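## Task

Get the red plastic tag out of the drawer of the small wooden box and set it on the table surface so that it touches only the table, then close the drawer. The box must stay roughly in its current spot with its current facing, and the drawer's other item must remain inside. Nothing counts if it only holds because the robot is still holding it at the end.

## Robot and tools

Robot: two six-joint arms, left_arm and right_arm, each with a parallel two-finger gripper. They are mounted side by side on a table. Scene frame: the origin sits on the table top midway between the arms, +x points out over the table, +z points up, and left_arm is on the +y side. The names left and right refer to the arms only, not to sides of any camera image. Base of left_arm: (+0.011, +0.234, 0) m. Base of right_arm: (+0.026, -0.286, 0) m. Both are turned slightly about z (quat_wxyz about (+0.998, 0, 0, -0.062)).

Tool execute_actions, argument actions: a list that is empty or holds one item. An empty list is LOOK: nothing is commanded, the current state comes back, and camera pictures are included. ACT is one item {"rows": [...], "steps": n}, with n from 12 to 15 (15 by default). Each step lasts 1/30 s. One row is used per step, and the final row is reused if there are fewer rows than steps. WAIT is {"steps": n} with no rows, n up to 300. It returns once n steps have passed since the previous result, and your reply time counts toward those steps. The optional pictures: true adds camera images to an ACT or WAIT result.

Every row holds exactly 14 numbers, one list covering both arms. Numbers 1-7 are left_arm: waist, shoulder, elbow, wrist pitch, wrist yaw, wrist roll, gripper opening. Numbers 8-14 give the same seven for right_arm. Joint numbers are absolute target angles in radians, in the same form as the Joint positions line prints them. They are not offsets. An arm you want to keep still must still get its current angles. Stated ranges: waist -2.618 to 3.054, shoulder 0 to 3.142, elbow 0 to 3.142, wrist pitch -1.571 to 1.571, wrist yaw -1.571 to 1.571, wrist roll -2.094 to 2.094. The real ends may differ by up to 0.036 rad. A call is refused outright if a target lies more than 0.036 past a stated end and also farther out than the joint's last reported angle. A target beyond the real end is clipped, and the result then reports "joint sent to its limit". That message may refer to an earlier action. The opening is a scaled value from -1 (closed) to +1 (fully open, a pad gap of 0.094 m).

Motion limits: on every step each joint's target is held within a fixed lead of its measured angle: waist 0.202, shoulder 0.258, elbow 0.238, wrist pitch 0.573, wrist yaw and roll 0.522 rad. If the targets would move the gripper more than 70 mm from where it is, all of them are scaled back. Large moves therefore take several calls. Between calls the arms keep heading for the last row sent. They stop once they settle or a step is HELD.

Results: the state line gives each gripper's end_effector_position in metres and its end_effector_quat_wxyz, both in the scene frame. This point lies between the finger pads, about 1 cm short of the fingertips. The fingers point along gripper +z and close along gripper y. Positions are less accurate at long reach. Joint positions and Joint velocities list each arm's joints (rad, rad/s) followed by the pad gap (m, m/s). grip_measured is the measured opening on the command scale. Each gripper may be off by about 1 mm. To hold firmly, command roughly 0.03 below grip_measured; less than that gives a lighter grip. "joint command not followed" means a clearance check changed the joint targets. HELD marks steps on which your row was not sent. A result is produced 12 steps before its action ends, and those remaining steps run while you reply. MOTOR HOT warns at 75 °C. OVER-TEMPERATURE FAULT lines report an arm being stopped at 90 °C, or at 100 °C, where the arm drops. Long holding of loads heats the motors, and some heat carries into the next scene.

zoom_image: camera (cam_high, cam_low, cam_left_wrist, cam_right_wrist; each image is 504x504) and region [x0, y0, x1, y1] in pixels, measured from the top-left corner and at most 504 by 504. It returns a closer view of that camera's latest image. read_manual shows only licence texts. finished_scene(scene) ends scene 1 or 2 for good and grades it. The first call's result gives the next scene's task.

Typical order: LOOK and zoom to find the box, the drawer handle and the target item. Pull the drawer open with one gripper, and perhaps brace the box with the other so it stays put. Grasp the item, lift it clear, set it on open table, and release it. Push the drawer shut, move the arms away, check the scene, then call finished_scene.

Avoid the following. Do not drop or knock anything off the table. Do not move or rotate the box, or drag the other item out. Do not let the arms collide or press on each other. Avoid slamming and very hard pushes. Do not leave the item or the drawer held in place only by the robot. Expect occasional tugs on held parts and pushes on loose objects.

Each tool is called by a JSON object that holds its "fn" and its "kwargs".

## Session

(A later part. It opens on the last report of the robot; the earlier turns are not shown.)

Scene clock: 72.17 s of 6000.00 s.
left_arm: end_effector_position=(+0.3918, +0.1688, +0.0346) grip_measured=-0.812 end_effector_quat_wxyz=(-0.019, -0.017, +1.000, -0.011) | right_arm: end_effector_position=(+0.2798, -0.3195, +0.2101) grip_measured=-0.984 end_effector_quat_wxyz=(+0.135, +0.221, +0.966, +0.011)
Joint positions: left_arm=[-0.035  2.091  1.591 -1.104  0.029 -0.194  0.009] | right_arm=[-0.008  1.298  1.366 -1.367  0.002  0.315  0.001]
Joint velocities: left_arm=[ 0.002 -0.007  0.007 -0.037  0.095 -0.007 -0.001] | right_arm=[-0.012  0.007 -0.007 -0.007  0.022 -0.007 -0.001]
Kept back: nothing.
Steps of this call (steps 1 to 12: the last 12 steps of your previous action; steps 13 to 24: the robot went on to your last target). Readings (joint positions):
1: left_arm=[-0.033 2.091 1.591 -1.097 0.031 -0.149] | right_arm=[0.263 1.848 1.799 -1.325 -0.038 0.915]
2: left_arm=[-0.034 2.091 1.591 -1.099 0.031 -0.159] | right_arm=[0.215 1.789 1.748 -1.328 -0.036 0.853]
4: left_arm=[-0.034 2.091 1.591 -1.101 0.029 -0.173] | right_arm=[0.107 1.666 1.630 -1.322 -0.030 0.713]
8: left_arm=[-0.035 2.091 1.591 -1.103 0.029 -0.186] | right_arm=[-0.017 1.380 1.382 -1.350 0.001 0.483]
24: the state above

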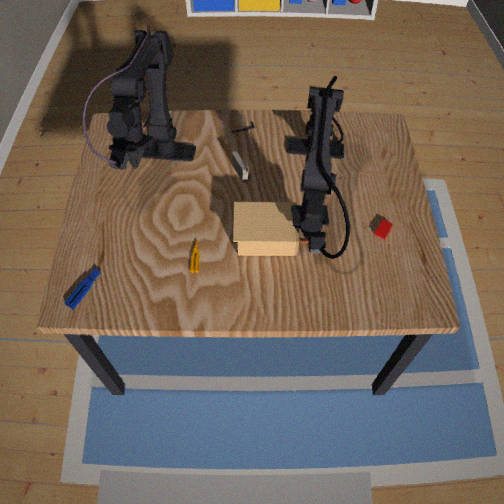

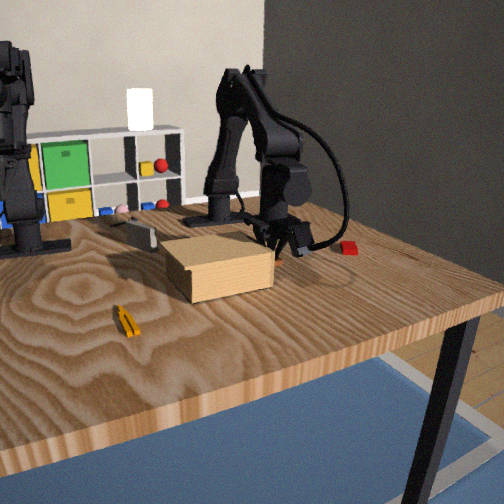

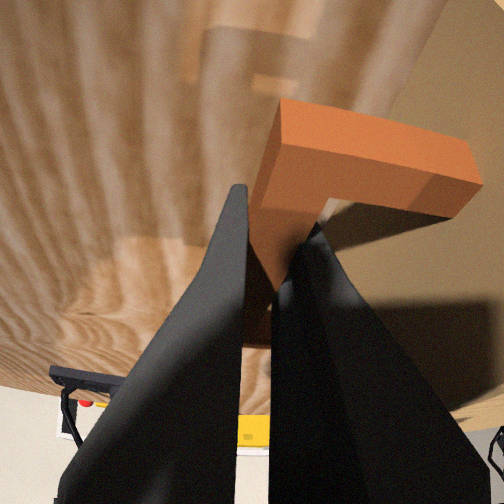

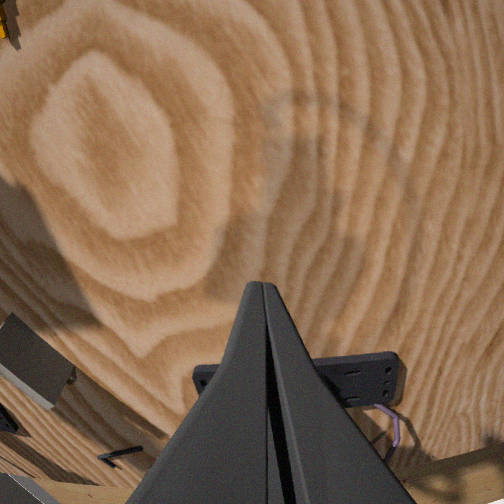

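{"fn": "execute_actions", "kwargs": {"actions": [{"rows":[[-0.035,2.09,1.585,-1.08,0.02,-0.18,-0.85,0,1.3,1.35,-1.35,0,0.3,-1],[-0.035,2.09,1.585,-1.08,0.02,-0.17,-0.7,0,1.3,1.35,-1.35,0,0.3,-1],[-0.035,2.09,1.585,-1.08,0.02,-0.17,-0.5,0,1.3,1.35,-1.35,0,0.3,-1],[-0.035,2.09,1.585,-1.08,0.02,-0.17,-0.5,0,1.3,1.35,-1.35,0,0.3,-1],[-0.035,2.09,1.585,-1.08,0.02,-0.17,-0.5,0,1.3,1.35,-1.35,0,0.3,-1],[-0.035,2.09,1.585,-1.08,0.02,-0.17,-0.5,0,1.3,1.35,-1.35,0,0.3,-1],[-0.035,2.07,1.63,-1.13,0.02,-0.17,-0.5,0,1.3,1.35,-1.35,0,0.3,-1],[-0.035,2.05,1.68,-1.19,0.02,-0.17,-0.5,0,1.3,1.35,-1.35,0,0.3,-1],[-0.035,2.03,1.73,-1.26,0.02,-0.17,-0.5,0,1.3,1.35,-1.35,0,0.3,-1],[-0.035,2.0,1.78,-1.32,0.02,-0.17,-0.5,0,1.3,1.35,-1.35,0,0.3,-1],[-0.035,1.96,1.80,-1.34,0.02,-0.17,-0.5,0,1.3,1.35,-1.35,0,0.3,-1],[-0.035,1.90,1.80,-1.36,0.02,-0.17,-0.5,0,1.3,1.35,-1.35,0,0.3,-1]],"steps":15}]}}

{"fn": "execute_actions", "kwargs": {"actions": [{"rows":[[0.02,1.8,1.75,-1.38,0,-0.1,-0.5,0,1.3,1.35,-1.35,0,0.3,-1],[0.08,1.7,1.68,-1.38,0,-0.05,-0.5,0,1.3,1.35,-1.35,0,0.3,-1],[0.14,1.6,1.6,-1.38,0,0,-0.5,0,1.3,1.35,-1.35,0,0.3,-1],[0.2,1.5,1.52,-1.38,0,0,-0.5,0,1.3,1.35,-1.35,0,0.3,-1],[0.25,1.4,1.44,-1.38,0,0,-0.5,0,1.3,1.35,-1.35,0,0.3,-1],[0.3,1.3,1.35,-1.35,0,0,-0.5,0,1.3,1.35,-1.35,0,0.3,-1]],"steps":15}]}}

{"fn": "execute_actions", "kwargs": {"actions": [{"steps":22}], "pictures": true}}

Scene clock: 75.13 s of 6000.00 s.
left_arm: end_effector_position=(+0.3922, +0.1688, +0.0344) grip_measured=-0.593 end_effector_quat_wxyz=(-0.018, -0.010, +1.000, -0.011) | right_arm: end_effector_position=(+0.2799, -0.3195, +0.2101) grip_measured=-0.984 end_effector_quat_wxyz=(+0.135, +0.218, +0.966, +0.011)
Joint positions: left_arm=[-0.035  2.092  1.591 -1.102  0.029 -0.18   0.019] | right_arm=[-0.008  1.298  1.366 -1.367  0.002  0.31   0.001]
Joint velocities: left_arm=[-0.017  0.1    0.017 -0.007  0.022  0.007  0.182] | right_arm=[ 0.002  0.002  0.007 -0.081 -0.007 -0.051 -0.001]
Steps of this call (steps 1 to 30: the robot went on to your last target; steps 31 to 86: nothing new was sent; steps 87 to 89: the first 3 steps of this action). Readings (joint positions):
87: left_arm=[-0.035 2.091 1.591 -1.104 0.029 -0.186] | right_arm=[-0.008 1.298 1.366 -1.367 0.002 0.310]
88: left_arm=[-0.035 2.091 1.591 -1.104 0.029 -0.180] | right_arm=[-0.008 1.298 1.366 -1.367 0.002 0.310]
89: the state above

Scene clock: 75.63 s of 6000.00 s.
left_arm: end_effector_position=(+0.3895, +0.1827, +0.1590) grip_measured=-0.502 end_effector_quat_wxyz=(+0.083, -0.003, +0.996, -0.026) | right_arm: end_effector_position=(+0.2799, -0.3195, +0.2101) grip_measured=-0.984 end_effector_quat_wxyz=(+0.135, +0.218, +0.966, +0.011)
Joint positions: left_arm=[ 0.     1.837  1.718 -1.28   0.03  -0.132  0.023] | right_arm=[-0.008  1.298  1.366 -1.367  0.002  0.31   0.001]
Joint velocities: left_arm=[ 0.716 -1.648 -0.789 -0.007 -0.007  0.52  -0.001] | right_arm=[-0.007 -0.012 -0.007 -0.022  0.037 -0.007 -0.   ]
Steps of this call (steps 1 to 12: the last 12 steps of your previous action; steps 13 to 15: the first 3 steps of this action). Readings (joint positions):
13: left_arm=[-0.031 1.936 1.751 -1.274 0.028 -0.167] | right_arm=[-0.008 1.298 1.366 -1.367 0.002 0.310]
14: left_arm=[-0.021 1.891 1.742 -1.279 0.029 -0.151] | right_arm=[-0.008 1.298 1.366 -1.367 0.002 0.310]
15: the state above

Scene clock: 76.37 s of 6000.00 s.
left_arm: end_effector_position=(+0.2622, +0.2831, +0.2096) grip_measured=-0.502 end_effector_quat_wxyz=(+0.137, -0.096, +0.986, +0.015) | right_arm: end_effector_position=(+0.2799, -0.3195, +0.2101) grip_measured=-0.984 end_effector_quat_wxyz=(+0.135, +0.218, +0.966, +0.011)
Joint positions: left_arm=[ 0.308  1.294  1.361 -1.361 -0.005 -0.01   0.023] | right_arm=[-0.008  1.298  1.366 -1.367  0.002  0.31   0.001]
Joint velocities: left_arm=[ 0.007 -0.002  0.007  0.022 -0.037 -0.007 -0.002] | right_arm=[ 0.002  0.002  0.017 -0.037  0.022  0.007  0.001]
Kept back: nothing.
Steps of this call (steps 1 to 12: the last 12 steps of your previous action; steps 13 to 22: the robot went on to your last target). Readings (joint positions):
1: left_arm=[0.032 1.779 1.684 -1.281 0.031 -0.116] | right_arm=[-0.008 1.298 1.366 -1.367 0.002 0.310]
2: left_arm=[0.074 1.718 1.641 -1.283 0.031 -0.102] | right_arm=[-0.008 1.298 1.366 -1.367 0.002 0.310]
4: left_arm=[0.176 1.595 1.534 -1.286 0.026 -0.078] | right_arm=[-0.008 1.298 1.366 -1.367 0.002 0.310]
8: left_arm=[0.310 1.355 1.371 -1.341 -0.005 -0.042] | right_arm=[-0.008 1.298 1.366 -1.367 0.002 0.310]
22: the state above

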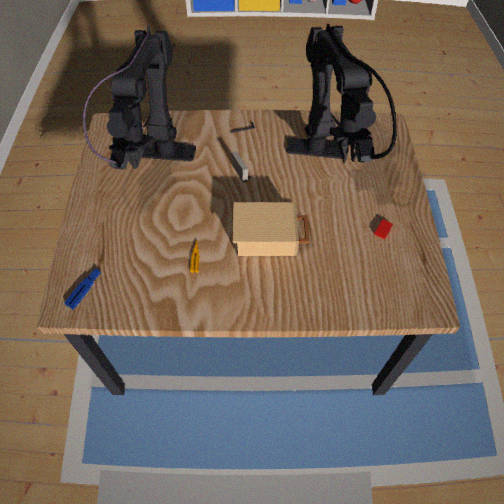

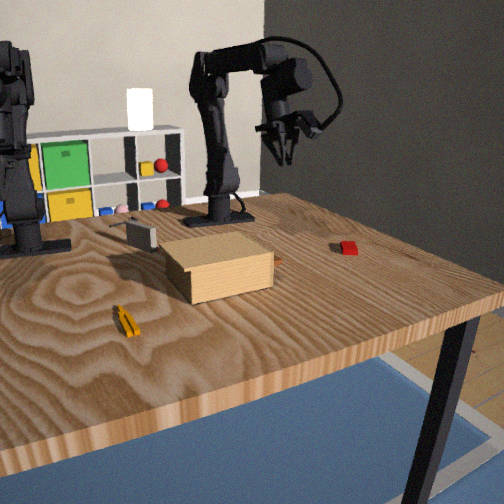

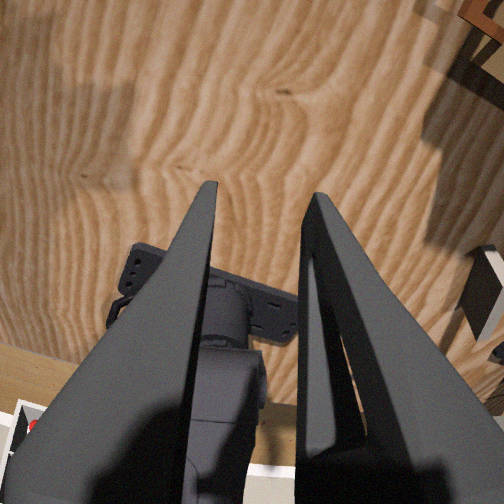

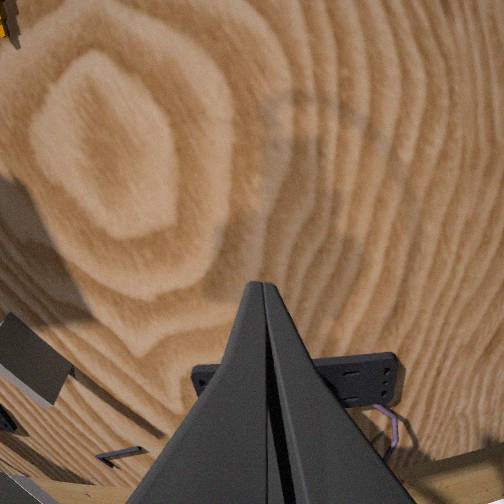

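{"fn": "zoom_image", "kwargs": {"camera": "cam_high", "region": [210,180,330,270]}}

Region (210, 180, 330, 270) of cam_high's 504x504 image, scaled by 4.200, with more detail than that image has; it fills the top 378 rows of this view, and the rest is white.

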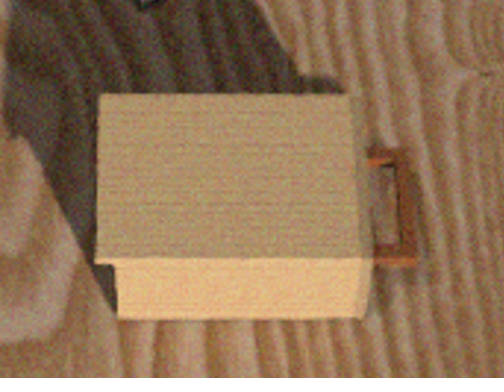

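Closed, and the box is back in place.

{"fn": "finished_scene", "kwargs": {"scene": 2}}

The scene is finished: the task was done.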